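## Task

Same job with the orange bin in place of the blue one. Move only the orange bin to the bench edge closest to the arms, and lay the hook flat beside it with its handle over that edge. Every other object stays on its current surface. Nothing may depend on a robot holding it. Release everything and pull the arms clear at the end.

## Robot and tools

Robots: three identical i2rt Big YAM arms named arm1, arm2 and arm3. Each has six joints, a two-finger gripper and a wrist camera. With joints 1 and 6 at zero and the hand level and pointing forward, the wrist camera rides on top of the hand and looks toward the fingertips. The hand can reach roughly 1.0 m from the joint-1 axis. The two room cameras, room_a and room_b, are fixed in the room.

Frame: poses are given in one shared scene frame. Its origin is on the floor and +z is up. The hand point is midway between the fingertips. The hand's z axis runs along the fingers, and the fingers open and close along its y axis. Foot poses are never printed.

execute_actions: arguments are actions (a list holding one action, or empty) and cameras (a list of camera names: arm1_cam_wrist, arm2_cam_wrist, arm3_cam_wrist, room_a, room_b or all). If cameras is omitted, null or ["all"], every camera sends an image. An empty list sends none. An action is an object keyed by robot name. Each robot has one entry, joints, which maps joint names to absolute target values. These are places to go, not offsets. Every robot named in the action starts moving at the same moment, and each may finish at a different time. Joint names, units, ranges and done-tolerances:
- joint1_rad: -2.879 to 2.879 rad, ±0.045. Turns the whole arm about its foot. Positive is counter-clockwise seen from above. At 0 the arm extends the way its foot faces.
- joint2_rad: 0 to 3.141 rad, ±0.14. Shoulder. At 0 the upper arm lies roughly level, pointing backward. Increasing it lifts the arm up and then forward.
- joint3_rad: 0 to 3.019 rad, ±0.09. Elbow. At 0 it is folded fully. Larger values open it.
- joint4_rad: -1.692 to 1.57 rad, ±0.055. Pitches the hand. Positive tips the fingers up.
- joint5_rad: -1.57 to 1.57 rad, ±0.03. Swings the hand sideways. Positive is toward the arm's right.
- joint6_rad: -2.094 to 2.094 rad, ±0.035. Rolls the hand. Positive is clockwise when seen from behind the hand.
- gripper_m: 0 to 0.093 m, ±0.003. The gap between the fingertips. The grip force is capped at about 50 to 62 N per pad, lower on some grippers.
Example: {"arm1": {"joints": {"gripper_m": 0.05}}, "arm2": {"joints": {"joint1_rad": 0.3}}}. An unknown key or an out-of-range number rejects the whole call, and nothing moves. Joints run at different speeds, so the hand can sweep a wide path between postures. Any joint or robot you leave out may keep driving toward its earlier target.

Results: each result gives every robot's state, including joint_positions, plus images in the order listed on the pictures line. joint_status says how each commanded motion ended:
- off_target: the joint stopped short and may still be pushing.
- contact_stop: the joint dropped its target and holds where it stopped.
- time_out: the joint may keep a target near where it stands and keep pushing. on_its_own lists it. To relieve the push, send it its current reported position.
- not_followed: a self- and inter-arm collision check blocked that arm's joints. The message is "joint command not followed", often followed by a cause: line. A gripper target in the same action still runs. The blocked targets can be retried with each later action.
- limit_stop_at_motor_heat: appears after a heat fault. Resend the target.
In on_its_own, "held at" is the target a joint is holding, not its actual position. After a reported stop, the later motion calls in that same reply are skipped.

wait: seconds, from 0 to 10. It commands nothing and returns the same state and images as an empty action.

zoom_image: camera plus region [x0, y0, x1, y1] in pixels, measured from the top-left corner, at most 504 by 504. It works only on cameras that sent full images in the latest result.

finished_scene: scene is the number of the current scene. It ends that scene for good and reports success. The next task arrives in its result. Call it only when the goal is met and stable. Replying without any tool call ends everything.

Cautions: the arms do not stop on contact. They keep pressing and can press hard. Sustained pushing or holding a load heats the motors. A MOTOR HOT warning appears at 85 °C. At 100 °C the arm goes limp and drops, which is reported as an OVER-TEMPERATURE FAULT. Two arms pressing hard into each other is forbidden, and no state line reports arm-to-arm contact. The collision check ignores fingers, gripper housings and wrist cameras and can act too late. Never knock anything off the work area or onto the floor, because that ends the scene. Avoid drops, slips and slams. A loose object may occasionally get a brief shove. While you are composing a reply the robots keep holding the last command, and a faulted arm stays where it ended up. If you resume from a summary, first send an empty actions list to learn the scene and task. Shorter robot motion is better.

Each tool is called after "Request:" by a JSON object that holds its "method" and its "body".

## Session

Request:
{"method": "execute_actions", "body": {"actions": []}}

Scene clock: 0.00 s.
arm1.joint_positions: joint1_rad=-0.245 joint2_rad=+0.297 joint3_rad=+1.641 joint4_rad=-1.527 joint5_rad=+0.157 joint6_rad=+0.290 gripper_m=+0.095
arm1.joint_status: not commanded
arm1.hand: x=-0.9065 y=-0.0154 z=+1.4407 quat_wxyz=(-0.477, +0.351, -0.677, -0.436) (m; scene frame)
arm2.joint_positions: joint1_rad=-0.153 joint2_rad=+0.575 joint3_rad=+1.529 joint4_rad=-1.175 joint5_rad=-0.086 joint6_rad=-0.747 gripper_m=+0.095
arm2.joint_status: not commanded
arm2.hand: x=+0.0323 y=+0.2011 z=+1.3800 quat_wxyz=(-0.582, +0.695, -0.362, -0.217) (m; scene frame)
arm3.joint_positions: joint1_rad=+0.889 joint2_rad=+0.523 joint3_rad=+1.532 joint4_rad=-1.284 joint5_rad=-0.236 joint6_rad=-0.582 gripper_m=+0.095
arm3.joint_status: not commanded
arm3.hand: x=+0.7782 y=+0.1003 z=+1.4227 quat_wxyz=(-0.307, +0.796, -0.012, -0.521) (m; scene frame)
pictures: arm1_cam_wrist, arm2_cam_wrist, arm3_cam_wrist, room_a, room_b
Images, in order (width x height): arm1_cam_wrist 616x616, arm2_cam_wrist 616x616, arm3_cam_wrist 616x616, room_a 896x504, room_b 896x504.

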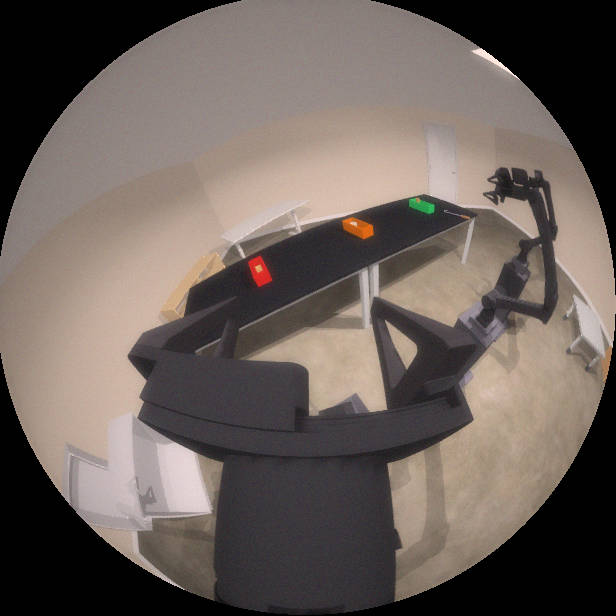

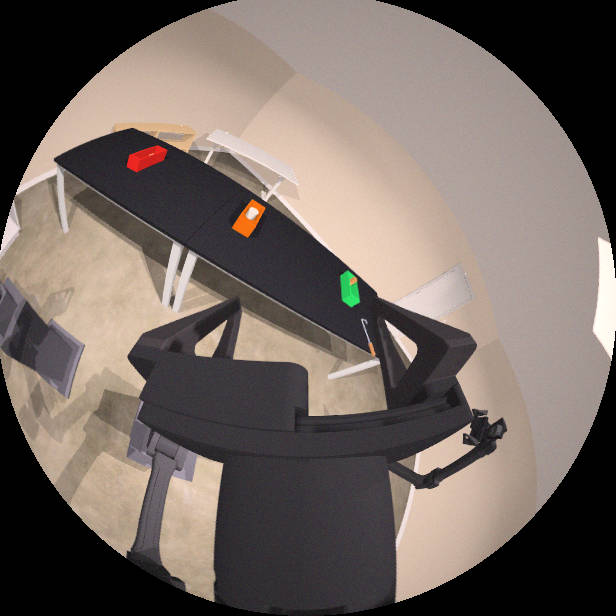

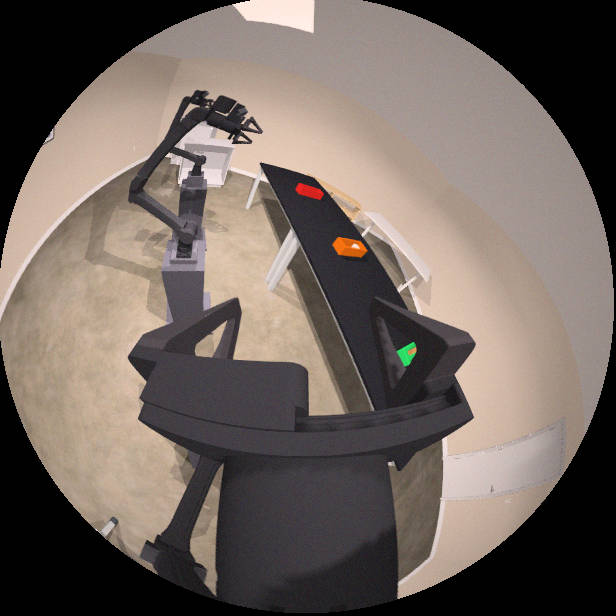

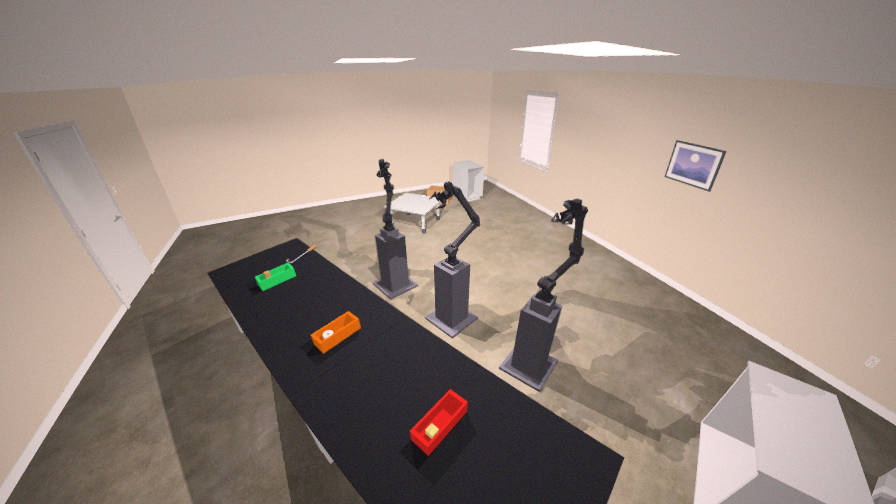

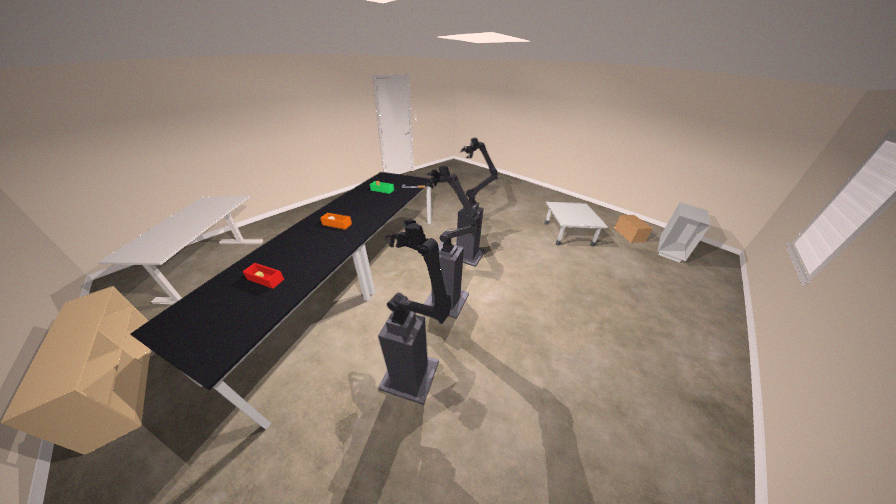

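Request:
{"method": "execute_actions", "body": {"actions": [{"arm3":{"joints":{"joint1_rad":-0.63,"joint2_rad":2.32,"joint3_rad":1.19,"joint4_rad":1.17,"joint5_rad":-0.73,"joint6_rad":0}}}], "cameras": ["arm3_cam_wrist","room_a"]}}

Scene clock: 5.60 s.
arm1.joint_positions: joint1_rad=-0.245 joint2_rad=+0.297 joint3_rad=+1.641 joint4_rad=-1.527 joint5_rad=+0.157 joint6_rad=+0.290 gripper_m=+0.095
arm1.joint_status: not commanded
arm1.hand: x=-0.9065 y=-0.0154 z=+1.4407 quat_wxyz=(-0.477, +0.351, -0.677, -0.436) (m; scene frame)
arm2.joint_positions: joint1_rad=-0.153 joint2_rad=+0.575 joint3_rad=+1.529 joint4_rad=-1.175 joint5_rad=-0.086 joint6_rad=-0.747 gripper_m=+0.095
arm2.joint_status: not commanded
arm2.hand: x=+0.0323 y=+0.2011 z=+1.3800 quat_wxyz=(-0.582, +0.695, -0.362, -0.217) (m; scene frame)
arm3.joint_positions: joint1_rad=-0.637 joint2_rad=+2.318 joint3_rad=+1.190 joint4_rad=+1.154 joint5_rad=-0.727 joint6_rad=-0.012 gripper_m=+0.095
arm3.joint_status: all done
arm3.hand: x=+1.3133 y=+0.5980 z=+0.8098 quat_wxyz=(-0.518, +0.499, -0.493, -0.490) (m; scene frame)
pictures: arm3_cam_wrist, room_a
Images, in order (width x height): arm3_cam_wrist 616x616, room_a 896x504.

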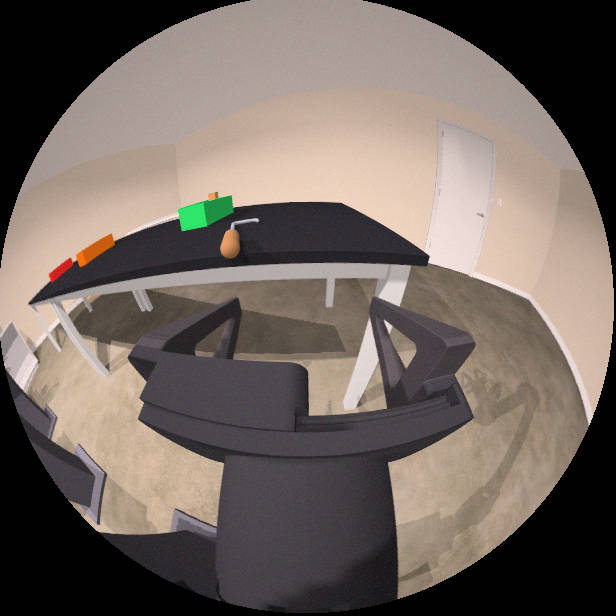

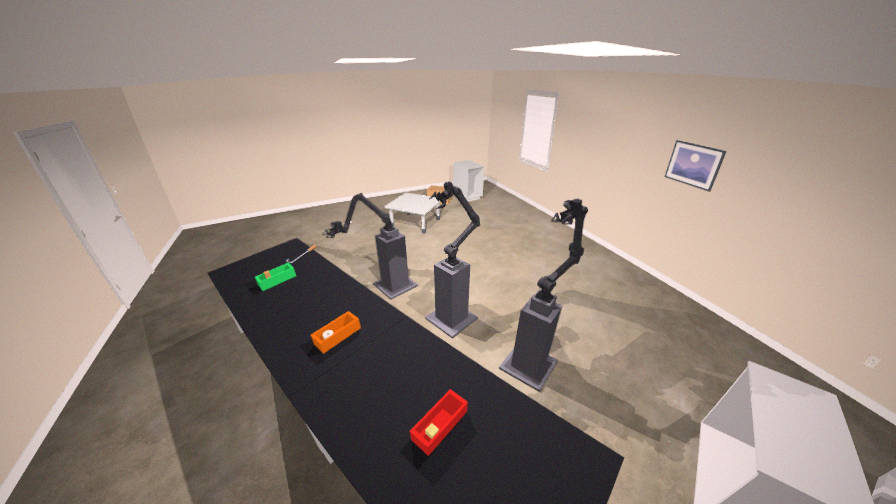

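Request:
{"method": "execute_actions", "body": {"actions": [{"arm3":{"joints":{"joint1_rad":-0.5,"joint2_rad":2.40,"joint3_rad":1.43,"joint4_rad":1.01,"joint5_rad":-0.94}}}], "cameras": ["arm3_cam_wrist"]}}

Scene clock: 9.60 s.
arm1.joint_positions: joint1_rad=-0.245 joint2_rad=+0.297 joint3_rad=+1.641 joint4_rad=-1.527 joint5_rad=+0.157 joint6_rad=+0.290 gripper_m=+0.095
arm1.joint_status: not commanded
arm1.hand: x=-0.9065 y=-0.0154 z=+1.4407 quat_wxyz=(-0.477, +0.351, -0.677, -0.436) (m; scene frame)
arm2.joint_positions: joint1_rad=-0.153 joint2_rad=+0.575 joint3_rad=+1.529 joint4_rad=-1.175 joint5_rad=-0.086 joint6_rad=-0.747 gripper_m=+0.095
arm2.joint_status: not commanded
arm2.hand: x=+0.0323 y=+0.2011 z=+1.3800 quat_wxyz=(-0.582, +0.695, -0.362, -0.217) (m; scene frame)
arm3.joint_positions: joint1_rad=-0.495 joint2_rad=+2.395 joint3_rad=+1.398 joint4_rad=+1.016 joint5_rad=-0.937 joint6_rad=-0.012 gripper_m=+0.095
arm3.joint_status: all done
arm3.hand: x=+1.2255 y=+0.6890 z=+0.8073 quat_wxyz=(-0.421, +0.580, -0.400, -0.571) (m; scene frame)
pictures: arm3_cam_wrist
Images, in order (width x height): arm3_cam_wrist 616x616.

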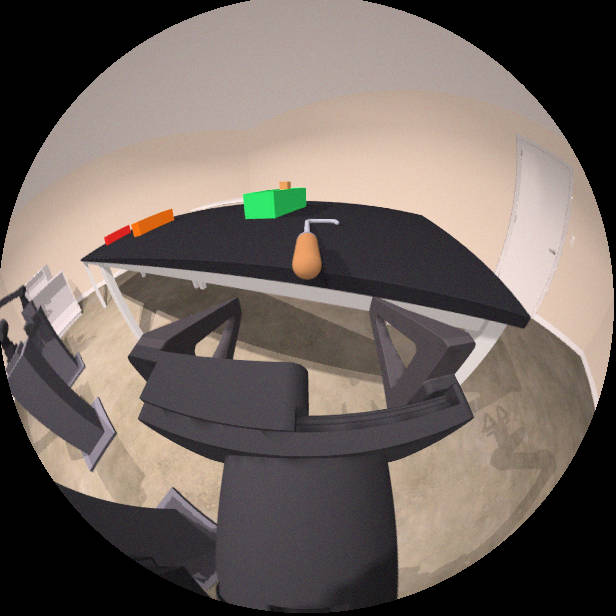

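Request:
{"method": "execute_actions", "body": {"actions": [{"arm3":{"joints":{"joint1_rad":-0.39,"joint2_rad":2.495,"joint3_rad":1.645,"joint4_rad":0.875,"joint5_rad":-0.825}}}], "cameras": ["arm3_cam_wrist","room_b"]}}

Request:
{"method": "zoom_image", "body": {"camera": "room_b", "region": [390,165,450,205]}}

Scene clock: 14.90 s.
arm1.joint_positions: joint1_rad=-0.245 joint2_rad=+0.297 joint3_rad=+1.641 joint4_rad=-1.527 joint5_rad=+0.157 joint6_rad=+0.290 gripper_m=+0.095
arm1.joint_status: not commanded
arm1.hand: x=-0.9065 y=-0.0154 z=+1.4407 quat_wxyz=(-0.477, +0.351, -0.677, -0.436) (m; scene frame)
arm2.joint_positions: joint1_rad=-0.153 joint2_rad=+0.575 joint3_rad=+1.529 joint4_rad=-1.175 joint5_rad=-0.086 joint6_rad=-0.747 gripper_m=+0.095
arm2.joint_status: not commanded
arm2.hand: x=+0.0323 y=+0.2011 z=+1.3800 quat_wxyz=(-0.582, +0.695, -0.362, -0.217) (m; scene frame)
arm3.joint_positions: joint1_rad=-0.382 joint2_rad=+2.484 joint3_rad=+1.601 joint4_rad=+0.880 joint5_rad=-0.829 joint6_rad=-0.012 gripper_m=+0.095
arm3.joint_status: all done
arm3.hand: x=+1.1895 y=+0.7718 z=+0.7997 quat_wxyz=(-0.412, +0.581, -0.406, -0.572) (m; scene frame)
pictures: arm3_cam_wrist, room_b
Images, in order (width x height): arm3_cam_wrist 616x616, room_b 896x504.

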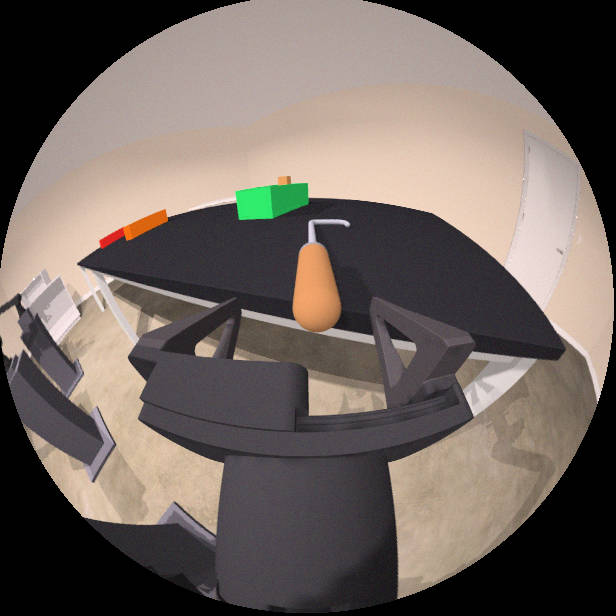

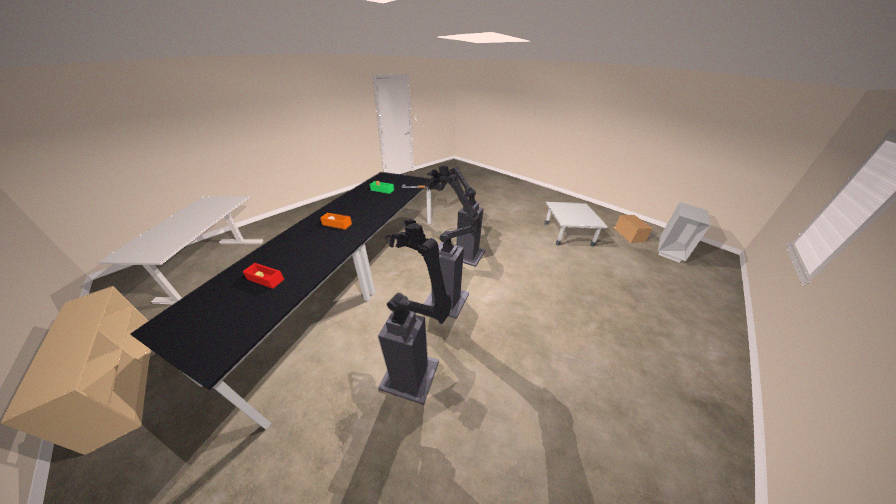

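Region (390, 165, 450, 205) of room_b's 896x504 image, scaled by 8.400, with more detail than that image has.

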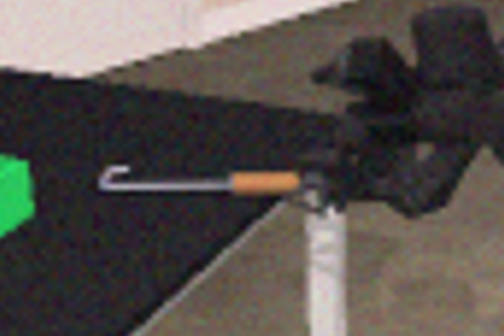

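Request:
{"method": "execute_actions", "body": {"actions": [{"arm3":{"joints":{"joint1_rad":-0.335,"joint2_rad":2.56,"joint3_rad":1.84,"joint4_rad":0.70,"joint5_rad":-0.76}}}], "cameras": ["arm3_cam_wrist"]}}

Request:
{"method": "execute_actions", "body": {"actions": [{"arm3":{"joints":{"gripper_m":0}}}], "cameras": ["arm3_cam_wrist"]}}

Scene clock: 18.20 s.
arm1.joint_positions: joint1_rad=-0.245 joint2_rad=+0.297 joint3_rad=+1.641 joint4_rad=-1.527 joint5_rad=+0.157 joint6_rad=+0.290 gripper_m=+0.095
arm1.joint_status: not commanded
arm1.hand: x=-0.9065 y=-0.0154 z=+1.4407 quat_wxyz=(-0.477, +0.351, -0.677, -0.436) (m; scene frame)
arm2.joint_positions: joint1_rad=-0.153 joint2_rad=+0.575 joint3_rad=+1.529 joint4_rad=-1.175 joint5_rad=-0.086 joint6_rad=-0.747 gripper_m=+0.095
arm2.joint_status: not commanded
arm2.hand: x=+0.0323 y=+0.2011 z=+1.3800 quat_wxyz=(-0.582, +0.695, -0.362, -0.217) (m; scene frame)
arm3.joint_positions: joint1_rad=-0.338 joint2_rad=+2.531 joint3_rad=+1.793 joint4_rad=+0.706 joint5_rad=-0.763 joint6_rad=-0.013 gripper_m=+0.095
arm3.joint_status: all done
arm3.hand: x=+1.1867 y=+0.8299 z=+0.8151 quat_wxyz=(-0.408, +0.578, -0.423, -0.566) (m; scene frame)
pictures: arm3_cam_wrist
Images, in order (width x height): arm3_cam_wrist 616x616.

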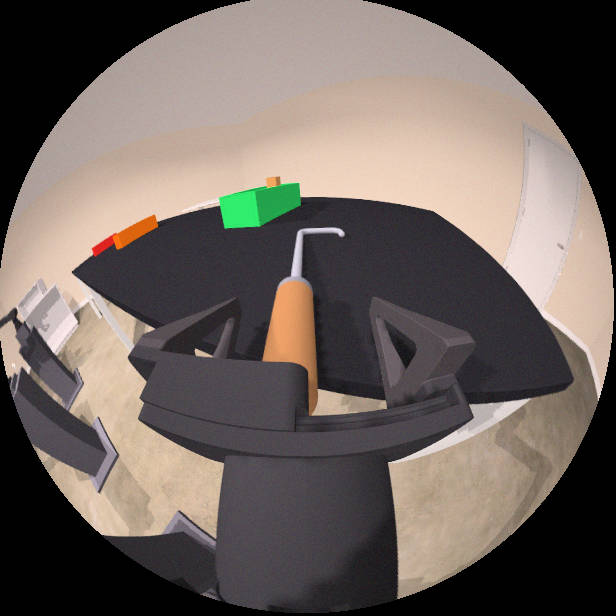

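Scene clock: 18.93 s.
arm1.joint_positions: joint1_rad=-0.245 joint2_rad=+0.297 joint3_rad=+1.641 joint4_rad=-1.527 joint5_rad=+0.157 joint6_rad=+0.290 gripper_m=+0.095
arm1.joint_status: not commanded
arm1.hand: x=-0.9065 y=-0.0154 z=+1.4407 quat_wxyz=(-0.477, +0.351, -0.677, -0.436) (m; scene frame)
arm2.joint_positions: joint1_rad=-0.153 joint2_rad=+0.575 joint3_rad=+1.529 joint4_rad=-1.175 joint5_rad=-0.086 joint6_rad=-0.747 gripper_m=+0.095
arm2.joint_status: not commanded
arm2.hand: x=+0.0323 y=+0.2011 z=+1.3800 quat_wxyz=(-0.582, +0.695, -0.362, -0.217) (m; scene frame)
arm3.joint_positions: joint1_rad=-0.337 joint2_rad=+2.531 joint3_rad=+1.793 joint4_rad=+0.705 joint5_rad=-0.764 joint6_rad=-0.012 gripper_m=+0.030
arm3.joint_status: gripper_m off_target (ended at +0.030, target +0.000)
arm3.hand: x=+1.1862 y=+0.8300 z=+0.8150 quat_wxyz=(-0.408, +0.579, -0.423, -0.566) (m; scene frame)
pictures: arm3_cam_wrist
Images, in order (width x height): arm3_cam_wrist 616x616.

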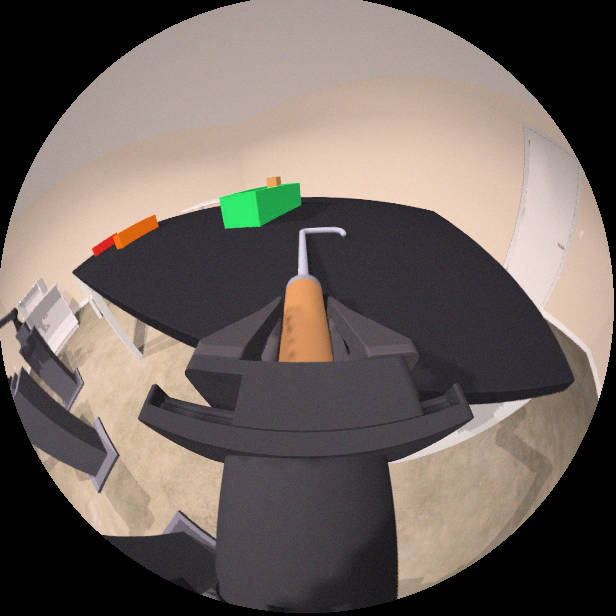

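Request:
{"method": "execute_actions", "body": {"actions": [{"arm3":{"joints":{"joint1_rad":-0.39,"joint2_rad":2.42,"joint3_rad":1.61,"joint4_rad":0.86,"joint5_rad":-0.825}}}], "cameras": []}}

Request:
{"method": "execute_actions", "body": {"actions": [{"arm3":{"joints":{"gripper_m":0.055}}}], "cameras": ["arm3_cam_wrist"]}}

Scene clock: 22.10 s.
arm1.joint_positions: joint1_rad=-0.245 joint2_rad=+0.297 joint3_rad=+1.641 joint4_rad=-1.527 joint5_rad=+0.157 joint6_rad=+0.290 gripper_m=+0.095
arm1.joint_status: not commanded
arm1.hand: x=-0.9065 y=-0.0154 z=+1.4407 quat_wxyz=(-0.477, +0.351, -0.677, -0.436) (m; scene frame)
arm2.joint_positions: joint1_rad=-0.153 joint2_rad=+0.575 joint3_rad=+1.529 joint4_rad=-1.175 joint5_rad=-0.086 joint6_rad=-0.747 gripper_m=+0.095
arm2.joint_status: not commanded
arm2.hand: x=+0.0323 y=+0.2011 z=+1.3800 quat_wxyz=(-0.582, +0.695, -0.362, -0.217) (m; scene frame)
arm3.joint_positions: joint1_rad=-0.389 joint2_rad=+2.463 joint3_rad=+1.617 joint4_rad=+0.837 joint5_rad=-0.821 joint6_rad=-0.011 gripper_m=+0.030
arm3.joint_status: all done
arm3.hand: x=+1.1989 y=+0.7764 z=+0.8141 quat_wxyz=(-0.414, +0.578, -0.413, -0.569) (m; scene frame)
pictures: none
No camera images: the call's "cameras" was empty. Leave "cameras" out to get every camera's image.

Scene clock: 22.83 s.
arm1.joint_positions: joint1_rad=-0.245 joint2_rad=+0.297 joint3_rad=+1.641 joint4_rad=-1.527 joint5_rad=+0.157 joint6_rad=+0.290 gripper_m=+0.095
arm1.joint_status: not commanded
arm1.hand: x=-0.9065 y=-0.0154 z=+1.4407 quat_wxyz=(-0.477, +0.351, -0.677, -0.436) (m; scene frame)
arm2.joint_positions: joint1_rad=-0.153 joint2_rad=+0.575 joint3_rad=+1.529 joint4_rad=-1.175 joint5_rad=-0.086 joint6_rad=-0.747 gripper_m=+0.095
arm2.joint_status: not commanded
arm2.hand: x=+0.0323 y=+0.2011 z=+1.3800 quat_wxyz=(-0.582, +0.695, -0.362, -0.217) (m; scene frame)
arm3.joint_positions: joint1_rad=-0.389 joint2_rad=+2.456 joint3_rad=+1.617 joint4_rad=+0.843 joint5_rad=-0.821 joint6_rad=-0.011 gripper_m=+0.055
arm3.joint_status: all done
arm3.hand: x=+1.1992 y=+0.7771 z=+0.8210 quat_wxyz=(-0.419, +0.577, -0.408, -0.570) (m; scene frame)
pictures: arm3_cam_wrist
Images, in order (width x height): arm3_cam_wrist 616x616.

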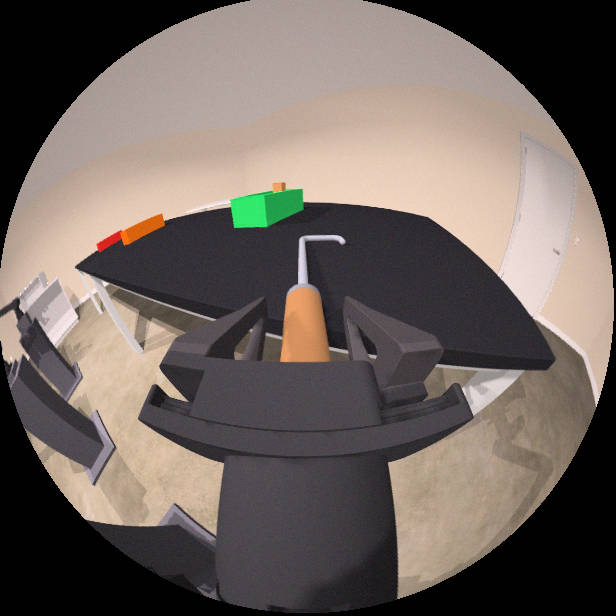

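Request:
{"method": "execute_actions", "body": {"actions": [{"arm3":{"joints":{"joint2_rad":2.505,"joint3_rad":1.59,"joint4_rad":0.9}}}], "cameras": []}}

Request:
{"method": "execute_actions", "body": {"actions": [{"arm3":{"joints":{"gripper_m":0}}}], "cameras": ["arm3_cam_wrist"]}}

Scene clock: 25.53 s.
arm1.joint_positions: joint1_rad=-0.245 joint2_rad=+0.297 joint3_rad=+1.641 joint4_rad=-1.527 joint5_rad=+0.157 joint6_rad=+0.290 gripper_m=+0.095
arm1.joint_status: not commanded
arm1.hand: x=-0.9065 y=-0.0154 z=+1.4407 quat_wxyz=(-0.477, +0.351, -0.677, -0.436) (m; scene frame)
arm2.joint_positions: joint1_rad=-0.153 joint2_rad=+0.575 joint3_rad=+1.529 joint4_rad=-1.175 joint5_rad=-0.086 joint6_rad=-0.747 gripper_m=+0.095
arm2.joint_status: not commanded
arm2.hand: x=+0.0323 y=+0.2011 z=+1.3800 quat_wxyz=(-0.582, +0.695, -0.362, -0.217) (m; scene frame)
arm3.joint_positions: joint1_rad=-0.389 joint2_rad=+2.483 joint3_rad=+1.599 joint4_rad=+0.884 joint5_rad=-0.822 joint6_rad=-0.011 gripper_m=+0.055
arm3.joint_status: all done
arm3.hand: x=+1.1954 y=+0.7701 z=+0.8003 quat_wxyz=(-0.417, +0.578, -0.410, -0.570) (m; scene frame)
pictures: none
No camera images: the call's "cameras" was empty. Leave "cameras" out to get every camera's image.

Scene clock: 26.13 s.
arm1.joint_positions: joint1_rad=-0.245 joint2_rad=+0.297 joint3_rad=+1.641 joint4_rad=-1.527 joint5_rad=+0.157 joint6_rad=+0.290 gripper_m=+0.095
arm1.joint_status: not commanded
arm1.hand: x=-0.9065 y=-0.0154 z=+1.4407 quat_wxyz=(-0.477, +0.351, -0.677, -0.436) (m; scene frame)
arm2.joint_positions: joint1_rad=-0.153 joint2_rad=+0.575 joint3_rad=+1.529 joint4_rad=-1.175 joint5_rad=-0.086 joint6_rad=-0.747 gripper_m=+0.095
arm2.joint_status: not commanded
arm2.hand: x=+0.0323 y=+0.2011 z=+1.3800 quat_wxyz=(-0.582, +0.695, -0.362, -0.217) (m; scene frame)
arm3.joint_positions: joint1_rad=-0.389 joint2_rad=+2.483 joint3_rad=+1.599 joint4_rad=+0.885 joint5_rad=-0.821 joint6_rad=-0.011 gripper_m=+0.031
arm3.joint_status: gripper_m off_target (ended at +0.031, target +0.000)
arm3.hand: x=+1.1955 y=+0.7701 z=+0.8005 quat_wxyz=(-0.418, +0.577, -0.409, -0.570) (m; scene frame)
pictures: arm3_cam_wrist
Images, in order (width x height): arm3_cam_wrist 616x616.

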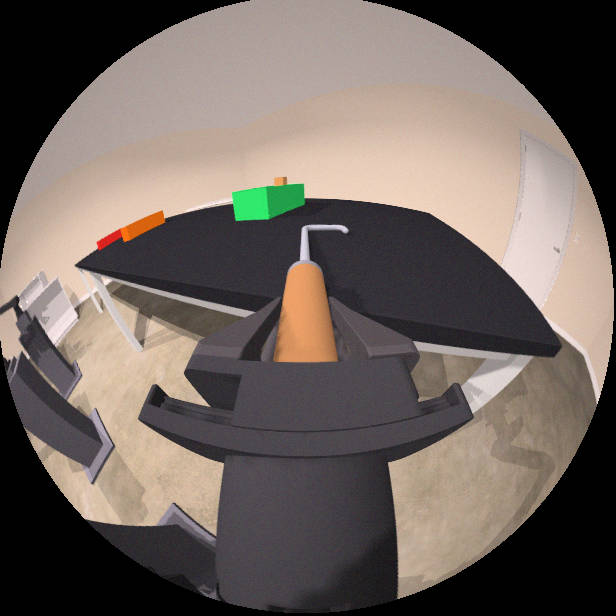

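Request:
{"method": "execute_actions", "body": {"actions": [{"arm3":{"joints":{"joint2_rad":2.1,"joint4_rad":0.6}}}], "cameras": ["arm3_cam_wrist"]}}

Request:
{"method": "execute_actions", "body": {"actions": [{"arm3":{"joints":{"joint1_rad":0.765,"joint5_rad":0.657,"joint3_rad":1.9,"joint2_rad":2.25,"joint4_rad":0.5}}}], "cameras": []}}

Request:
{"method": "execute_actions", "body": {"actions": [{"arm3":{"joints":{"joint2_rad":2.5,"joint4_rad":0.75}}}], "cameras": ["arm3_cam_wrist"]}}

Scene clock: 31.60 s.
arm1.joint_positions: joint1_rad=-0.245 joint2_rad=+0.297 joint3_rad=+1.641 joint4_rad=-1.527 joint5_rad=+0.157 joint6_rad=+0.290 gripper_m=+0.095
arm1.joint_status: not commanded
arm1.hand: x=-0.9065 y=-0.0154 z=+1.4407 quat_wxyz=(-0.477, +0.351, -0.677, -0.436) (m; scene frame)
arm2.joint_positions: joint1_rad=-0.153 joint2_rad=+0.575 joint3_rad=+1.529 joint4_rad=-1.175 joint5_rad=-0.086 joint6_rad=-0.747 gripper_m=+0.095
arm2.joint_status: not commanded
arm2.hand: x=+0.0323 y=+0.2011 z=+1.3800 quat_wxyz=(-0.582, +0.695, -0.362, -0.217) (m; scene frame)
arm3.joint_positions: joint1_rad=-0.389 joint2_rad=+2.114 joint3_rad=+1.572 joint4_rad=+0.578 joint5_rad=-0.823 joint6_rad=-0.009 gripper_m=+0.031
arm3.joint_status: all done
arm3.hand: x=+1.1931 y=+0.7684 z=+1.0162 quat_wxyz=(-0.429, +0.576, -0.397, -0.572) (m; scene frame)
pictures: arm3_cam_wrist
Images, in order (width x height): arm3_cam_wrist 616x616.

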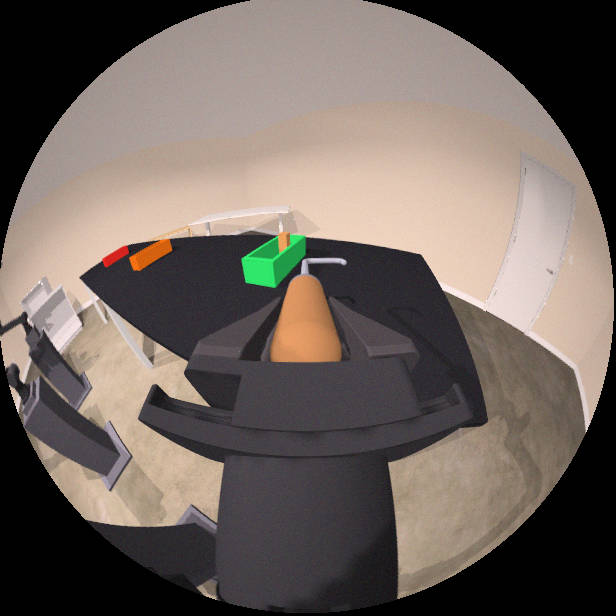

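Scene clock: 34.13 s.
arm1.joint_positions: joint1_rad=-0.245 joint2_rad=+0.297 joint3_rad=+1.641 joint4_rad=-1.527 joint5_rad=+0.157 joint6_rad=+0.290 gripper_m=+0.095
arm1.joint_status: not commanded
arm1.hand: x=-0.9065 y=-0.0154 z=+1.4407 quat_wxyz=(-0.477, +0.351, -0.677, -0.436) (m; scene frame)
arm2.joint_positions: joint1_rad=-0.153 joint2_rad=+0.575 joint3_rad=+1.529 joint4_rad=-1.175 joint5_rad=-0.086 joint6_rad=-0.747 gripper_m=+0.095
arm2.joint_status: not commanded
arm2.hand: x=+0.0323 y=+0.2011 z=+1.3800 quat_wxyz=(-0.582, +0.695, -0.362, -0.217) (m; scene frame)
arm3.joint_positions: joint1_rad=+0.770 joint2_rad=+2.309 joint3_rad=+1.836 joint4_rad=+0.463 joint5_rad=+0.657 joint6_rad=-0.005 gripper_m=+0.031
arm3.joint_status: all done
arm3.hand: x=+0.4694 y=+0.7695 z=+0.9726 quat_wxyz=(-0.501, +0.507, -0.498, -0.494) (m; scene frame)
pictures: none
No camera images: the call's "cameras" was empty. Leave "cameras" out to get every camera's image.

Scene clock: 35.57 s.
arm1.joint_positions: joint1_rad=-0.245 joint2_rad=+0.297 joint3_rad=+1.641 joint4_rad=-1.527 joint5_rad=+0.157 joint6_rad=+0.290 gripper_m=+0.095
arm1.joint_status: not commanded
arm1.hand: x=-0.9065 y=-0.0154 z=+1.4407 quat_wxyz=(-0.477, +0.351, -0.677, -0.436) (m; scene frame)
arm2.joint_positions: joint1_rad=-0.153 joint2_rad=+0.575 joint3_rad=+1.529 joint4_rad=-1.175 joint5_rad=-0.086 joint6_rad=-0.747 gripper_m=+0.095
arm2.joint_status: not commanded
arm2.hand: x=+0.0323 y=+0.2011 z=+1.3800 quat_wxyz=(-0.582, +0.695, -0.362, -0.217) (m; scene frame)
arm3.joint_positions: joint1_rad=+0.769 joint2_rad=+2.539 joint3_rad=+1.843 joint4_rad=+0.731 joint5_rad=+0.656 joint6_rad=-0.004 gripper_m=+0.031
arm3.joint_status: all done
arm3.hand: x=+0.4711 y=+0.7681 z=+0.8354 quat_wxyz=(-0.503, +0.491, -0.496, -0.510) (m; scene frame)
pictures: arm3_cam_wrist
Images, in order (width x height): arm3_cam_wrist 616x616.

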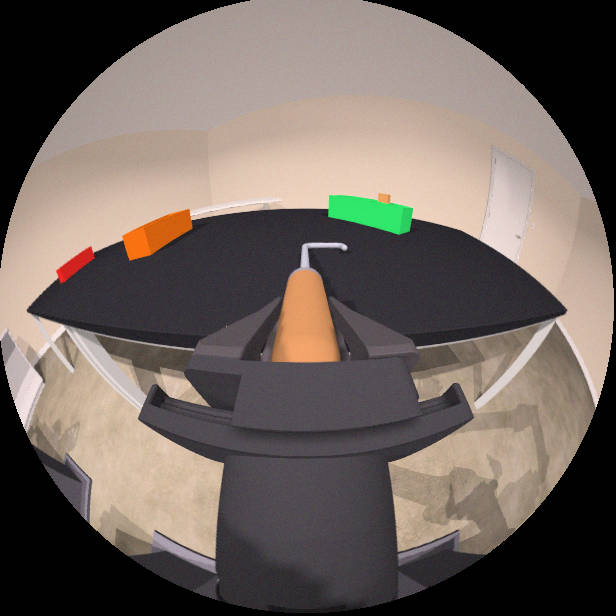

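Request:
{"method": "execute_actions", "body": {"actions": [{"arm3":{"joints":{"joint2_rad":2.585}}}], "cameras": []}}

Request:
{"method": "execute_actions", "body": {"actions": [{"arm3":{"joints":{"gripper_m":0.093}}}], "cameras": []}}

Request:
{"method": "execute_actions", "body": {"actions": [{"arm3":{"joints":{"joint2_rad":1.5}},"arm2":{"joints":{"joint2_rad":1.2,"joint3_rad":0.5,"joint4_rad":0.85,"joint5_rad":-0.77,"joint6_rad":0}}}], "cameras": []}}

Request:
{"method": "execute_actions", "body": {"actions": [{"arm3":{"joints":{"joint1_rad":0,"joint2_rad":0.8,"joint3_rad":1.0,"joint4_rad":-0.3}},"arm2":{"joints":{"joint1_rad":-0.705}}}], "cameras": []}}

Request:
{"method": "execute_actions", "body": {"actions": [{"arm2":{"joints":{"joint2_rad":2.335,"joint3_rad":1.56}}}], "cameras": ["arm2_cam_wrist","room_a"]}}

Request:
{"method": "execute_actions", "body": {"actions": [{"arm2":{"joints":{"joint1_rad":-0.605,"joint2_rad":2.54,"joint3_rad":1.98,"joint4_rad":0.61,"joint5_rad":-0.655}}}], "cameras": ["arm2_cam_wrist"]}}

Scene clock: 44.10 s.
arm1.joint_positions: joint1_rad=-0.245 joint2_rad=+0.297 joint3_rad=+1.641 joint4_rad=-1.527 joint5_rad=+0.157 joint6_rad=+0.290 gripper_m=+0.095
arm1.joint_status: not commanded
arm1.hand: x=-0.9065 y=-0.0154 z=+1.4407 quat_wxyz=(-0.477, +0.351, -0.677, -0.436) (m; scene frame)
arm2.joint_positions: joint1_rad=-0.153 joint2_rad=+0.575 joint3_rad=+1.529 joint4_rad=-1.175 joint5_rad=-0.086 joint6_rad=-0.747 gripper_m=+0.095
arm2.joint_status: not commanded
arm2.hand: x=+0.0323 y=+0.2011 z=+1.3800 quat_wxyz=(-0.582, +0.695, -0.362, -0.217) (m; scene frame)
arm3.joint_positions: joint1_rad=+0.769 joint2_rad=+2.563 joint3_rad=+1.846 joint4_rad=+0.745 joint5_rad=+0.655 joint6_rad=-0.004 gripper_m=+0.031
arm3.joint_status: all done
arm3.hand: x=+0.4720 y=+0.7669 z=+0.8191 quat_wxyz=(-0.502, +0.494, -0.496, -0.508) (m; scene frame)
pictures: none
No camera images: the call's "cameras" was empty. Leave "cameras" out to get every camera's image.

Scene clock: 44.80 s.
arm1.joint_positions: joint1_rad=-0.245 joint2_rad=+0.297 joint3_rad=+1.641 joint4_rad=-1.527 joint5_rad=+0.157 joint6_rad=+0.290 gripper_m=+0.095
arm1.joint_status: not commanded
arm1.hand: x=-0.9065 y=-0.0154 z=+1.4407 quat_wxyz=(-0.477, +0.351, -0.677, -0.436) (m; scene frame)
arm2.joint_positions: joint1_rad=-0.153 joint2_rad=+0.575 joint3_rad=+1.529 joint4_rad=-1.175 joint5_rad=-0.086 joint6_rad=-0.747 gripper_m=+0.095
arm2.joint_status: not commanded
arm2.hand: x=+0.0323 y=+0.2011 z=+1.3800 quat_wxyz=(-0.582, +0.695, -0.362, -0.217) (m; scene frame)
arm3.joint_positions: joint1_rad=+0.769 joint2_rad=+2.563 joint3_rad=+1.846 joint4_rad=+0.745 joint5_rad=+0.655 joint6_rad=-0.004 gripper_m=+0.093
arm3.joint_status: all done
arm3.hand: x=+0.4720 y=+0.7669 z=+0.8191 quat_wxyz=(-0.502, +0.494, -0.496, -0.508) (m; scene frame)
pictures: none
No camera images: the call's "cameras" was empty. Leave "cameras" out to get every camera's image.

Scene clock: 46.83 s.
arm1.joint_positions: joint1_rad=-0.245 joint2_rad=+0.297 joint3_rad=+1.641 joint4_rad=-1.527 joint5_rad=+0.157 joint6_rad=+0.290 gripper_m=+0.095
arm1.joint_status: not commanded
arm1.hand: x=-0.9065 y=-0.0154 z=+1.4407 quat_wxyz=(-0.477, +0.351, -0.677, -0.436) (m; scene frame)
arm2.joint_positions: joint1_rad=-0.153 joint2_rad=+1.215 joint3_rad=+0.508 joint4_rad=+0.824 joint5_rad=-0.768 joint6_rad=-0.013 gripper_m=+0.095
arm2.joint_status: all done
arm2.hand: x=-0.0178 y=+0.4533 z=+1.0105 quat_wxyz=(-0.384, +0.611, -0.301, -0.624) (m; scene frame)
arm3.joint_positions: joint1_rad=+0.769 joint2_rad=+1.509 joint3_rad=+1.897 joint4_rad=+0.752 joint5_rad=+0.655 joint6_rad=-0.004 gripper_m=+0.093
arm3.joint_status: all done
arm3.hand: x=+0.6921 y=+0.4788 z=+1.6333 quat_wxyz=(-0.472, +0.047, -0.371, -0.799) (m; scene frame)
pictures: none
No camera images: the call's "cameras" was empty. Leave "cameras" out to get every camera's image.

Scene clock: 48.43 s.
arm1.joint_positions: joint1_rad=-0.245 joint2_rad=+0.297 joint3_rad=+1.641 joint4_rad=-1.527 joint5_rad=+0.157 joint6_rad=+0.290 gripper_m=+0.095
arm1.joint_status: not commanded
arm1.hand: x=-0.9065 y=-0.0154 z=+1.4407 quat_wxyz=(-0.477, +0.351, -0.677, -0.436) (m; scene frame)
arm2.joint_positions: joint1_rad=-0.699 joint2_rad=+1.215 joint3_rad=+0.508 joint4_rad=+0.824 joint5_rad=-0.770 joint6_rad=-0.012 gripper_m=+0.095
arm2.joint_status: all done
arm2.hand: x=+0.2220 y=+0.3996 z=+1.0124 quat_wxyz=(-0.539, +0.508, -0.452, -0.496) (m; scene frame)
arm3.joint_positions: joint1_rad=+0.006 joint2_rad=+0.806 joint3_rad=+0.993 joint4_rad=-0.296 joint5_rad=+0.658 joint6_rad=-0.004 gripper_m=+0.093
arm3.joint_status: all done
arm3.hand: x=+1.0677 y=+0.3913 z=+1.2861 quat_wxyz=(-0.632, +0.314, -0.666, -0.241) (m; scene frame)
pictures: none
No camera images: the call's "cameras" was empty. Leave "cameras" out to get every camera's image.

Scene clock: 50.27 s.
arm1.joint_positions: joint1_rad=-0.245 joint2_rad=+0.297 joint3_rad=+1.641 joint4_rad=-1.527 joint5_rad=+0.157 joint6_rad=+0.290 gripper_m=+0.095
arm1.joint_status: not commanded
arm1.hand: x=-0.9065 y=-0.0154 z=+1.4407 quat_wxyz=(-0.477, +0.351, -0.677, -0.436) (m; scene frame)
arm2.joint_positions: joint1_rad=-0.699 joint2_rad=+2.346 joint3_rad=+1.509 joint4_rad=+0.830 joint5_rad=-0.770 joint6_rad=-0.012 gripper_m=+0.095
arm2.joint_status: all done
arm2.hand: x=+0.4625 y=+0.6509 z=+0.7955 quat_wxyz=(-0.496, +0.510, -0.497, -0.496) (m; scene frame)
arm3.joint_positions: joint1_rad=+0.006 joint2_rad=+0.806 joint3_rad=+0.993 joint4_rad=-0.296 joint5_rad=+0.658 joint6_rad=-0.004 gripper_m=+0.093
arm3.joint_status: not commanded
arm3.hand: x=+1.0677 y=+0.3913 z=+1.2861 quat_wxyz=(-0.632, +0.314, -0.666, -0.241) (m; scene frame)
pictures: arm2_cam_wrist, room_a
Images, in order (width x height): arm2_cam_wrist 616x616, room_a 896x504.

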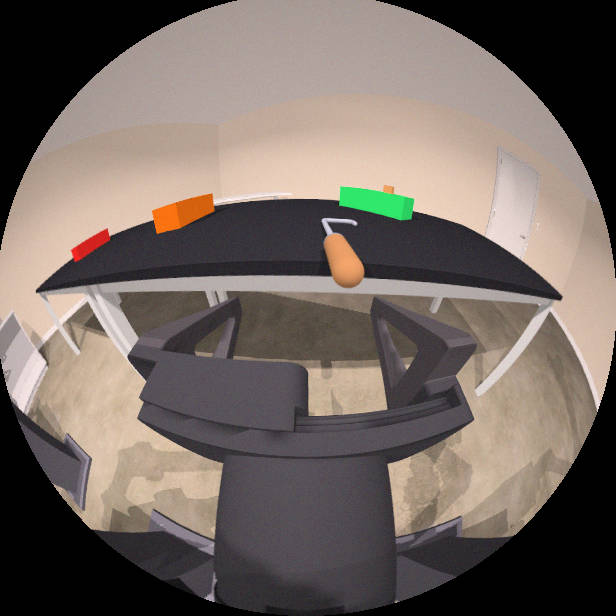

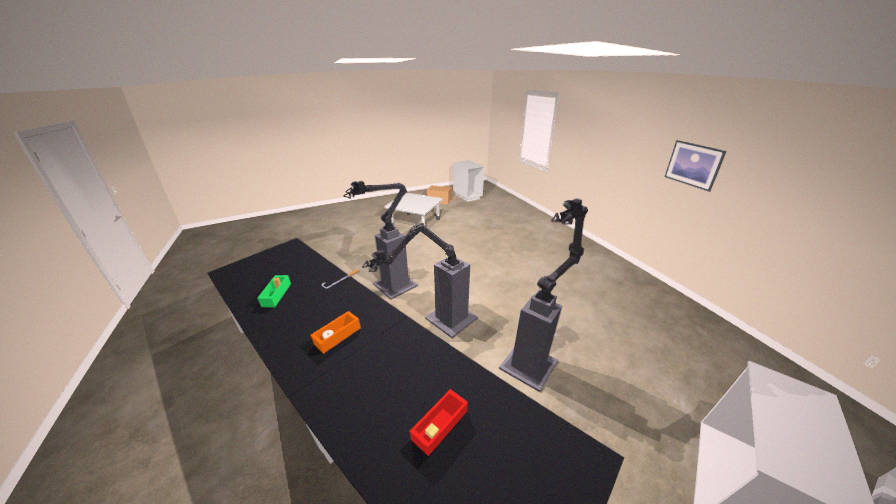

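Scene clock: 51.63 s.
arm1.joint_positions: joint1_rad=-0.245 joint2_rad=+0.297 joint3_rad=+1.641 joint4_rad=-1.527 joint5_rad=+0.157 joint6_rad=+0.290 gripper_m=+0.095
arm1.joint_status: not commanded
arm1.hand: x=-0.9065 y=-0.0154 z=+1.4407 quat_wxyz=(-0.477, +0.351, -0.677, -0.436) (m; scene frame)
arm2.joint_positions: joint1_rad=-0.597 joint2_rad=+2.552 joint3_rad=+1.931 joint4_rad=+0.621 joint5_rad=-0.656 joint6_rad=-0.010 gripper_m=+0.095
arm2.joint_status: all done
arm2.hand: x=+0.4697 y=+0.7696 z=+0.7886 quat_wxyz=(-0.501, +0.507, -0.498, -0.494) (m; scene frame)
arm3.joint_positions: joint1_rad=+0.006 joint2_rad=+0.806 joint3_rad=+0.993 joint4_rad=-0.296 joint5_rad=+0.658 joint6_rad=-0.004 gripper_m=+0.093
arm3.joint_status: not commanded
arm3.hand: x=+1.0677 y=+0.3913 z=+1.2861 quat_wxyz=(-0.632, +0.314, -0.666, -0.241) (m; scene frame)
pictures: arm2_cam_wrist
Images, in order (width x height): arm2_cam_wrist 616x616.

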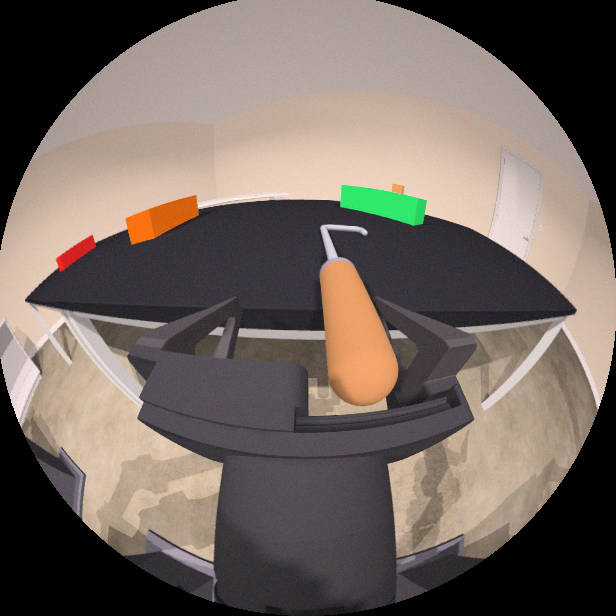

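Request:
{"method": "execute_actions", "body": {"actions": [{"arm2":{"joints":{"joint1_rad":-0.63,"joint2_rad":2.60,"joint3_rad":2.09,"joint4_rad":0.55,"joint5_rad":-0.70,"gripper_m":0.07}}}], "cameras": []}}

Request:
{"method": "execute_actions", "body": {"actions": [{"arm2":{"joints":{"gripper_m":0}}}], "cameras": ["arm2_cam_wrist"]}}

Scene clock: 55.83 s.
arm1.joint_positions: joint1_rad=-0.245 joint2_rad=+0.297 joint3_rad=+1.641 joint4_rad=-1.527 joint5_rad=+0.157 joint6_rad=+0.290 gripper_m=+0.095
arm1.joint_status: not commanded
arm1.hand: x=-0.9065 y=-0.0154 z=+1.4407 quat_wxyz=(-0.477, +0.351, -0.677, -0.436) (m; scene frame)
arm2.joint_positions: joint1_rad=-0.626 joint2_rad=+2.579 joint3_rad=+2.026 joint4_rad=+0.567 joint5_rad=-0.698 joint6_rad=-0.010 gripper_m=+0.070
arm2.joint_status: all done
arm2.hand: x=+0.4966 y=+0.7702 z=+0.8033 quat_wxyz=(-0.503, +0.509, -0.490, -0.498) (m; scene frame)
arm3.joint_positions: joint1_rad=+0.006 joint2_rad=+0.806 joint3_rad=+0.993 joint4_rad=-0.296 joint5_rad=+0.658 joint6_rad=-0.004 gripper_m=+0.093
arm3.joint_status: not commanded
arm3.hand: x=+1.0677 y=+0.3913 z=+1.2861 quat_wxyz=(-0.632, +0.314, -0.666, -0.241) (m; scene frame)
pictures: none
No camera images: the call's "cameras" was empty. Leave "cameras" out to get every camera's image.

Scene clock: 56.50 s.
arm1.joint_positions: joint1_rad=-0.245 joint2_rad=+0.297 joint3_rad=+1.641 joint4_rad=-1.527 joint5_rad=+0.157 joint6_rad=+0.290 gripper_m=+0.095
arm1.joint_status: not commanded
arm1.hand: x=-0.9065 y=-0.0154 z=+1.4407 quat_wxyz=(-0.477, +0.351, -0.677, -0.436) (m; scene frame)
arm2.joint_positions: joint1_rad=-0.626 joint2_rad=+2.579 joint3_rad=+2.026 joint4_rad=+0.567 joint5_rad=-0.700 joint6_rad=-0.009 gripper_m=+0.031
arm2.joint_status: gripper_m off_target (ended at +0.031, target +0.000)
arm2.hand: x=+0.4962 y=+0.7702 z=+0.8029 quat_wxyz=(-0.502, +0.510, -0.490, -0.498) (m; scene frame)
arm3.joint_positions: joint1_rad=+0.006 joint2_rad=+0.806 joint3_rad=+0.993 joint4_rad=-0.296 joint5_rad=+0.658 joint6_rad=-0.004 gripper_m=+0.093
arm3.joint_status: not commanded
arm3.hand: x=+1.0677 y=+0.3913 z=+1.2861 quat_wxyz=(-0.632, +0.314, -0.666, -0.241) (m; scene frame)
pictures: arm2_cam_wrist
Images, in order (width x height): arm2_cam_wrist 616x616.

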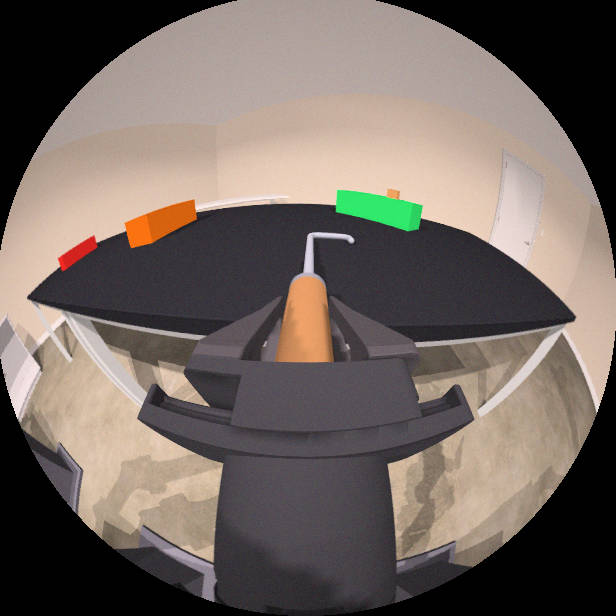

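Too high; regrip lower.

Request:
{"method": "execute_actions", "body": {"actions": [{"arm2":{"joints":{"joint2_rad":2.63,"gripper_m":0.05}}}], "cameras": []}}

Request:
{"method": "execute_actions", "body": {"actions": [{"arm2":{"joints":{"gripper_m":0}}}], "cameras": ["arm2_cam_wrist"]}}

Request:
{"method": "execute_actions", "body": {"actions": [{"arm2":{"joints":{"joint2_rad":2.45}}}], "cameras": ["arm2_cam_wrist"]}}

Request:
{"method": "execute_actions", "body": {"actions": [{"arm2":{"joints":{"joint2_rad":2.1,"joint3_rad":1.85,"joint4_rad":0.4,"joint6_rad":1.59}}}], "cameras": ["arm2_cam_wrist"]}}

Scene clock: 59.93 s.
arm1.joint_positions: joint1_rad=-0.245 joint2_rad=+0.297 joint3_rad=+1.641 joint4_rad=-1.527 joint5_rad=+0.157 joint6_rad=+0.290 gripper_m=+0.095
arm1.joint_status: not commanded
arm1.hand: x=-0.9065 y=-0.0154 z=+1.4407 quat_wxyz=(-0.477, +0.351, -0.677, -0.436) (m; scene frame)
arm2.joint_positions: joint1_rad=-0.626 joint2_rad=+2.613 joint3_rad=+2.033 joint4_rad=+0.567 joint5_rad=-0.701 joint6_rad=-0.009 gripper_m=+0.050
arm2.joint_status: all done
arm2.hand: x=+0.4955 y=+0.7692 z=+0.7762 quat_wxyz=(-0.492, +0.511, -0.499, -0.498) (m; scene frame)
arm3.joint_positions: joint1_rad=+0.006 joint2_rad=+0.806 joint3_rad=+0.993 joint4_rad=-0.296 joint5_rad=+0.658 joint6_rad=-0.004 gripper_m=+0.093
arm3.joint_status: not commanded
arm3.hand: x=+1.0677 y=+0.3913 z=+1.2861 quat_wxyz=(-0.632, +0.314, -0.666, -0.241) (m; scene frame)
pictures: none
No camera images: the call's "cameras" was empty. Leave "cameras" out to get every camera's image.

Scene clock: 60.53 s.
arm1.joint_positions: joint1_rad=-0.245 joint2_rad=+0.297 joint3_rad=+1.641 joint4_rad=-1.527 joint5_rad=+0.157 joint6_rad=+0.290 gripper_m=+0.095
arm1.joint_status: not commanded
arm1.hand: x=-0.9065 y=-0.0154 z=+1.4407 quat_wxyz=(-0.477, +0.351, -0.677, -0.436) (m; scene frame)
arm2.joint_positions: joint1_rad=-0.626 joint2_rad=+2.613 joint3_rad=+2.033 joint4_rad=+0.566 joint5_rad=-0.698 joint6_rad=-0.009 gripper_m=+0.030
arm2.joint_status: gripper_m off_target (ended at +0.030, target +0.000)
arm2.hand: x=+0.4960 y=+0.7692 z=+0.7760 quat_wxyz=(-0.492, +0.510, -0.500, -0.497) (m; scene frame)
arm3.joint_positions: joint1_rad=+0.006 joint2_rad=+0.806 joint3_rad=+0.993 joint4_rad=-0.296 joint5_rad=+0.658 joint6_rad=-0.004 gripper_m=+0.093
arm3.joint_status: not commanded
arm3.hand: x=+1.0677 y=+0.3913 z=+1.2861 quat_wxyz=(-0.632, +0.314, -0.666, -0.241) (m; scene frame)
pictures: arm2_cam_wrist
Images, in order (width x height): arm2_cam_wrist 616x616.

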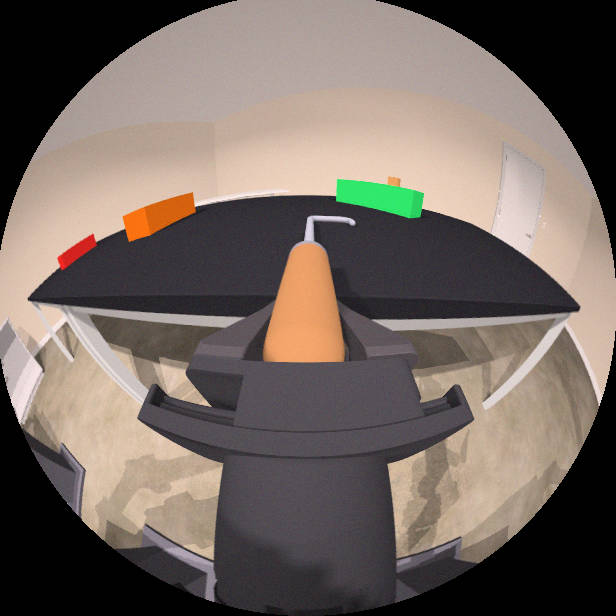

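Scene clock: 61.97 s.
arm1.joint_positions: joint1_rad=-0.245 joint2_rad=+0.297 joint3_rad=+1.641 joint4_rad=-1.527 joint5_rad=+0.157 joint6_rad=+0.290 gripper_m=+0.095
arm1.joint_status: not commanded
arm1.hand: x=-0.9065 y=-0.0154 z=+1.4407 quat_wxyz=(-0.477, +0.351, -0.677, -0.436) (m; scene frame)
arm2.joint_positions: joint1_rad=-0.626 joint2_rad=+2.504 joint3_rad=+2.033 joint4_rad=+0.541 joint5_rad=-0.699 joint6_rad=-0.008 gripper_m=+0.030
arm2.joint_status: all done
arm2.hand: x=+0.4979 y=+0.7731 z=+0.8679 quat_wxyz=(-0.521, +0.507, -0.470, -0.500) (m; scene frame)
arm3.joint_positions: joint1_rad=+0.006 joint2_rad=+0.806 joint3_rad=+0.993 joint4_rad=-0.296 joint5_rad=+0.658 joint6_rad=-0.004 gripper_m=+0.093
arm3.joint_status: not commanded
arm3.hand: x=+1.0677 y=+0.3913 z=+1.2861 quat_wxyz=(-0.632, +0.314, -0.666, -0.241) (m; scene frame)
pictures: arm2_cam_wrist
Images, in order (width x height): arm2_cam_wrist 616x616.

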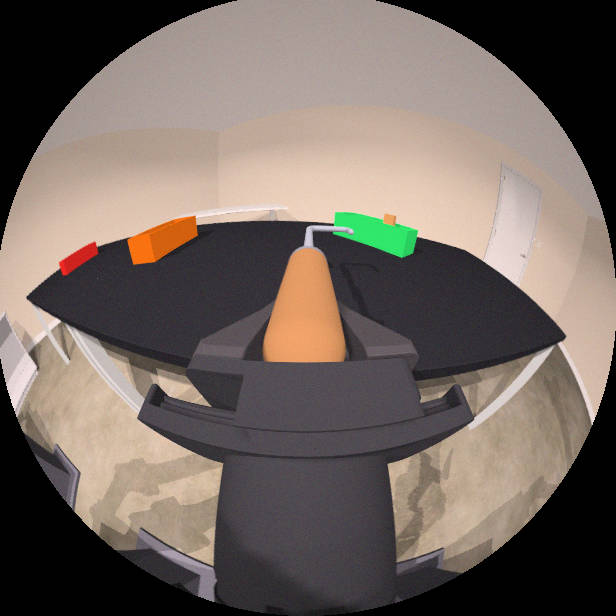

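Scene clock: 64.17 s.
arm1.joint_positions: joint1_rad=-0.245 joint2_rad=+0.297 joint3_rad=+1.641 joint4_rad=-1.527 joint5_rad=+0.157 joint6_rad=+0.290 gripper_m=+0.095
arm1.joint_status: not commanded
arm1.hand: x=-0.9065 y=-0.0154 z=+1.4407 quat_wxyz=(-0.477, +0.351, -0.677, -0.436) (m; scene frame)
arm2.joint_positions: joint1_rad=-0.626 joint2_rad=+2.125 joint3_rad=+1.822 joint4_rad=+0.385 joint5_rad=-0.701 joint6_rad=+1.582 gripper_m=+0.030
arm2.joint_status: all done
arm2.hand: x=+0.4563 y=+0.7254 z=+1.0459 quat_wxyz=(-0.010, +0.023, -0.688, -0.726) (m; scene frame)
arm3.joint_positions: joint1_rad=+0.006 joint2_rad=+0.806 joint3_rad=+0.993 joint4_rad=-0.296 joint5_rad=+0.658 joint6_rad=-0.004 gripper_m=+0.093
arm3.joint_status: not commanded
arm3.hand: x=+1.0677 y=+0.3913 z=+1.2861 quat_wxyz=(-0.632, +0.314, -0.666, -0.241) (m; scene frame)
pictures: arm2_cam_wrist
Images, in order (width x height): arm2_cam_wrist 616x616.

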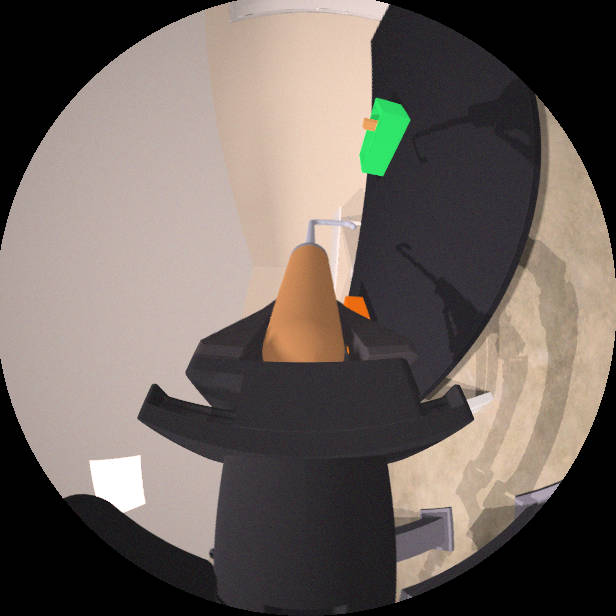

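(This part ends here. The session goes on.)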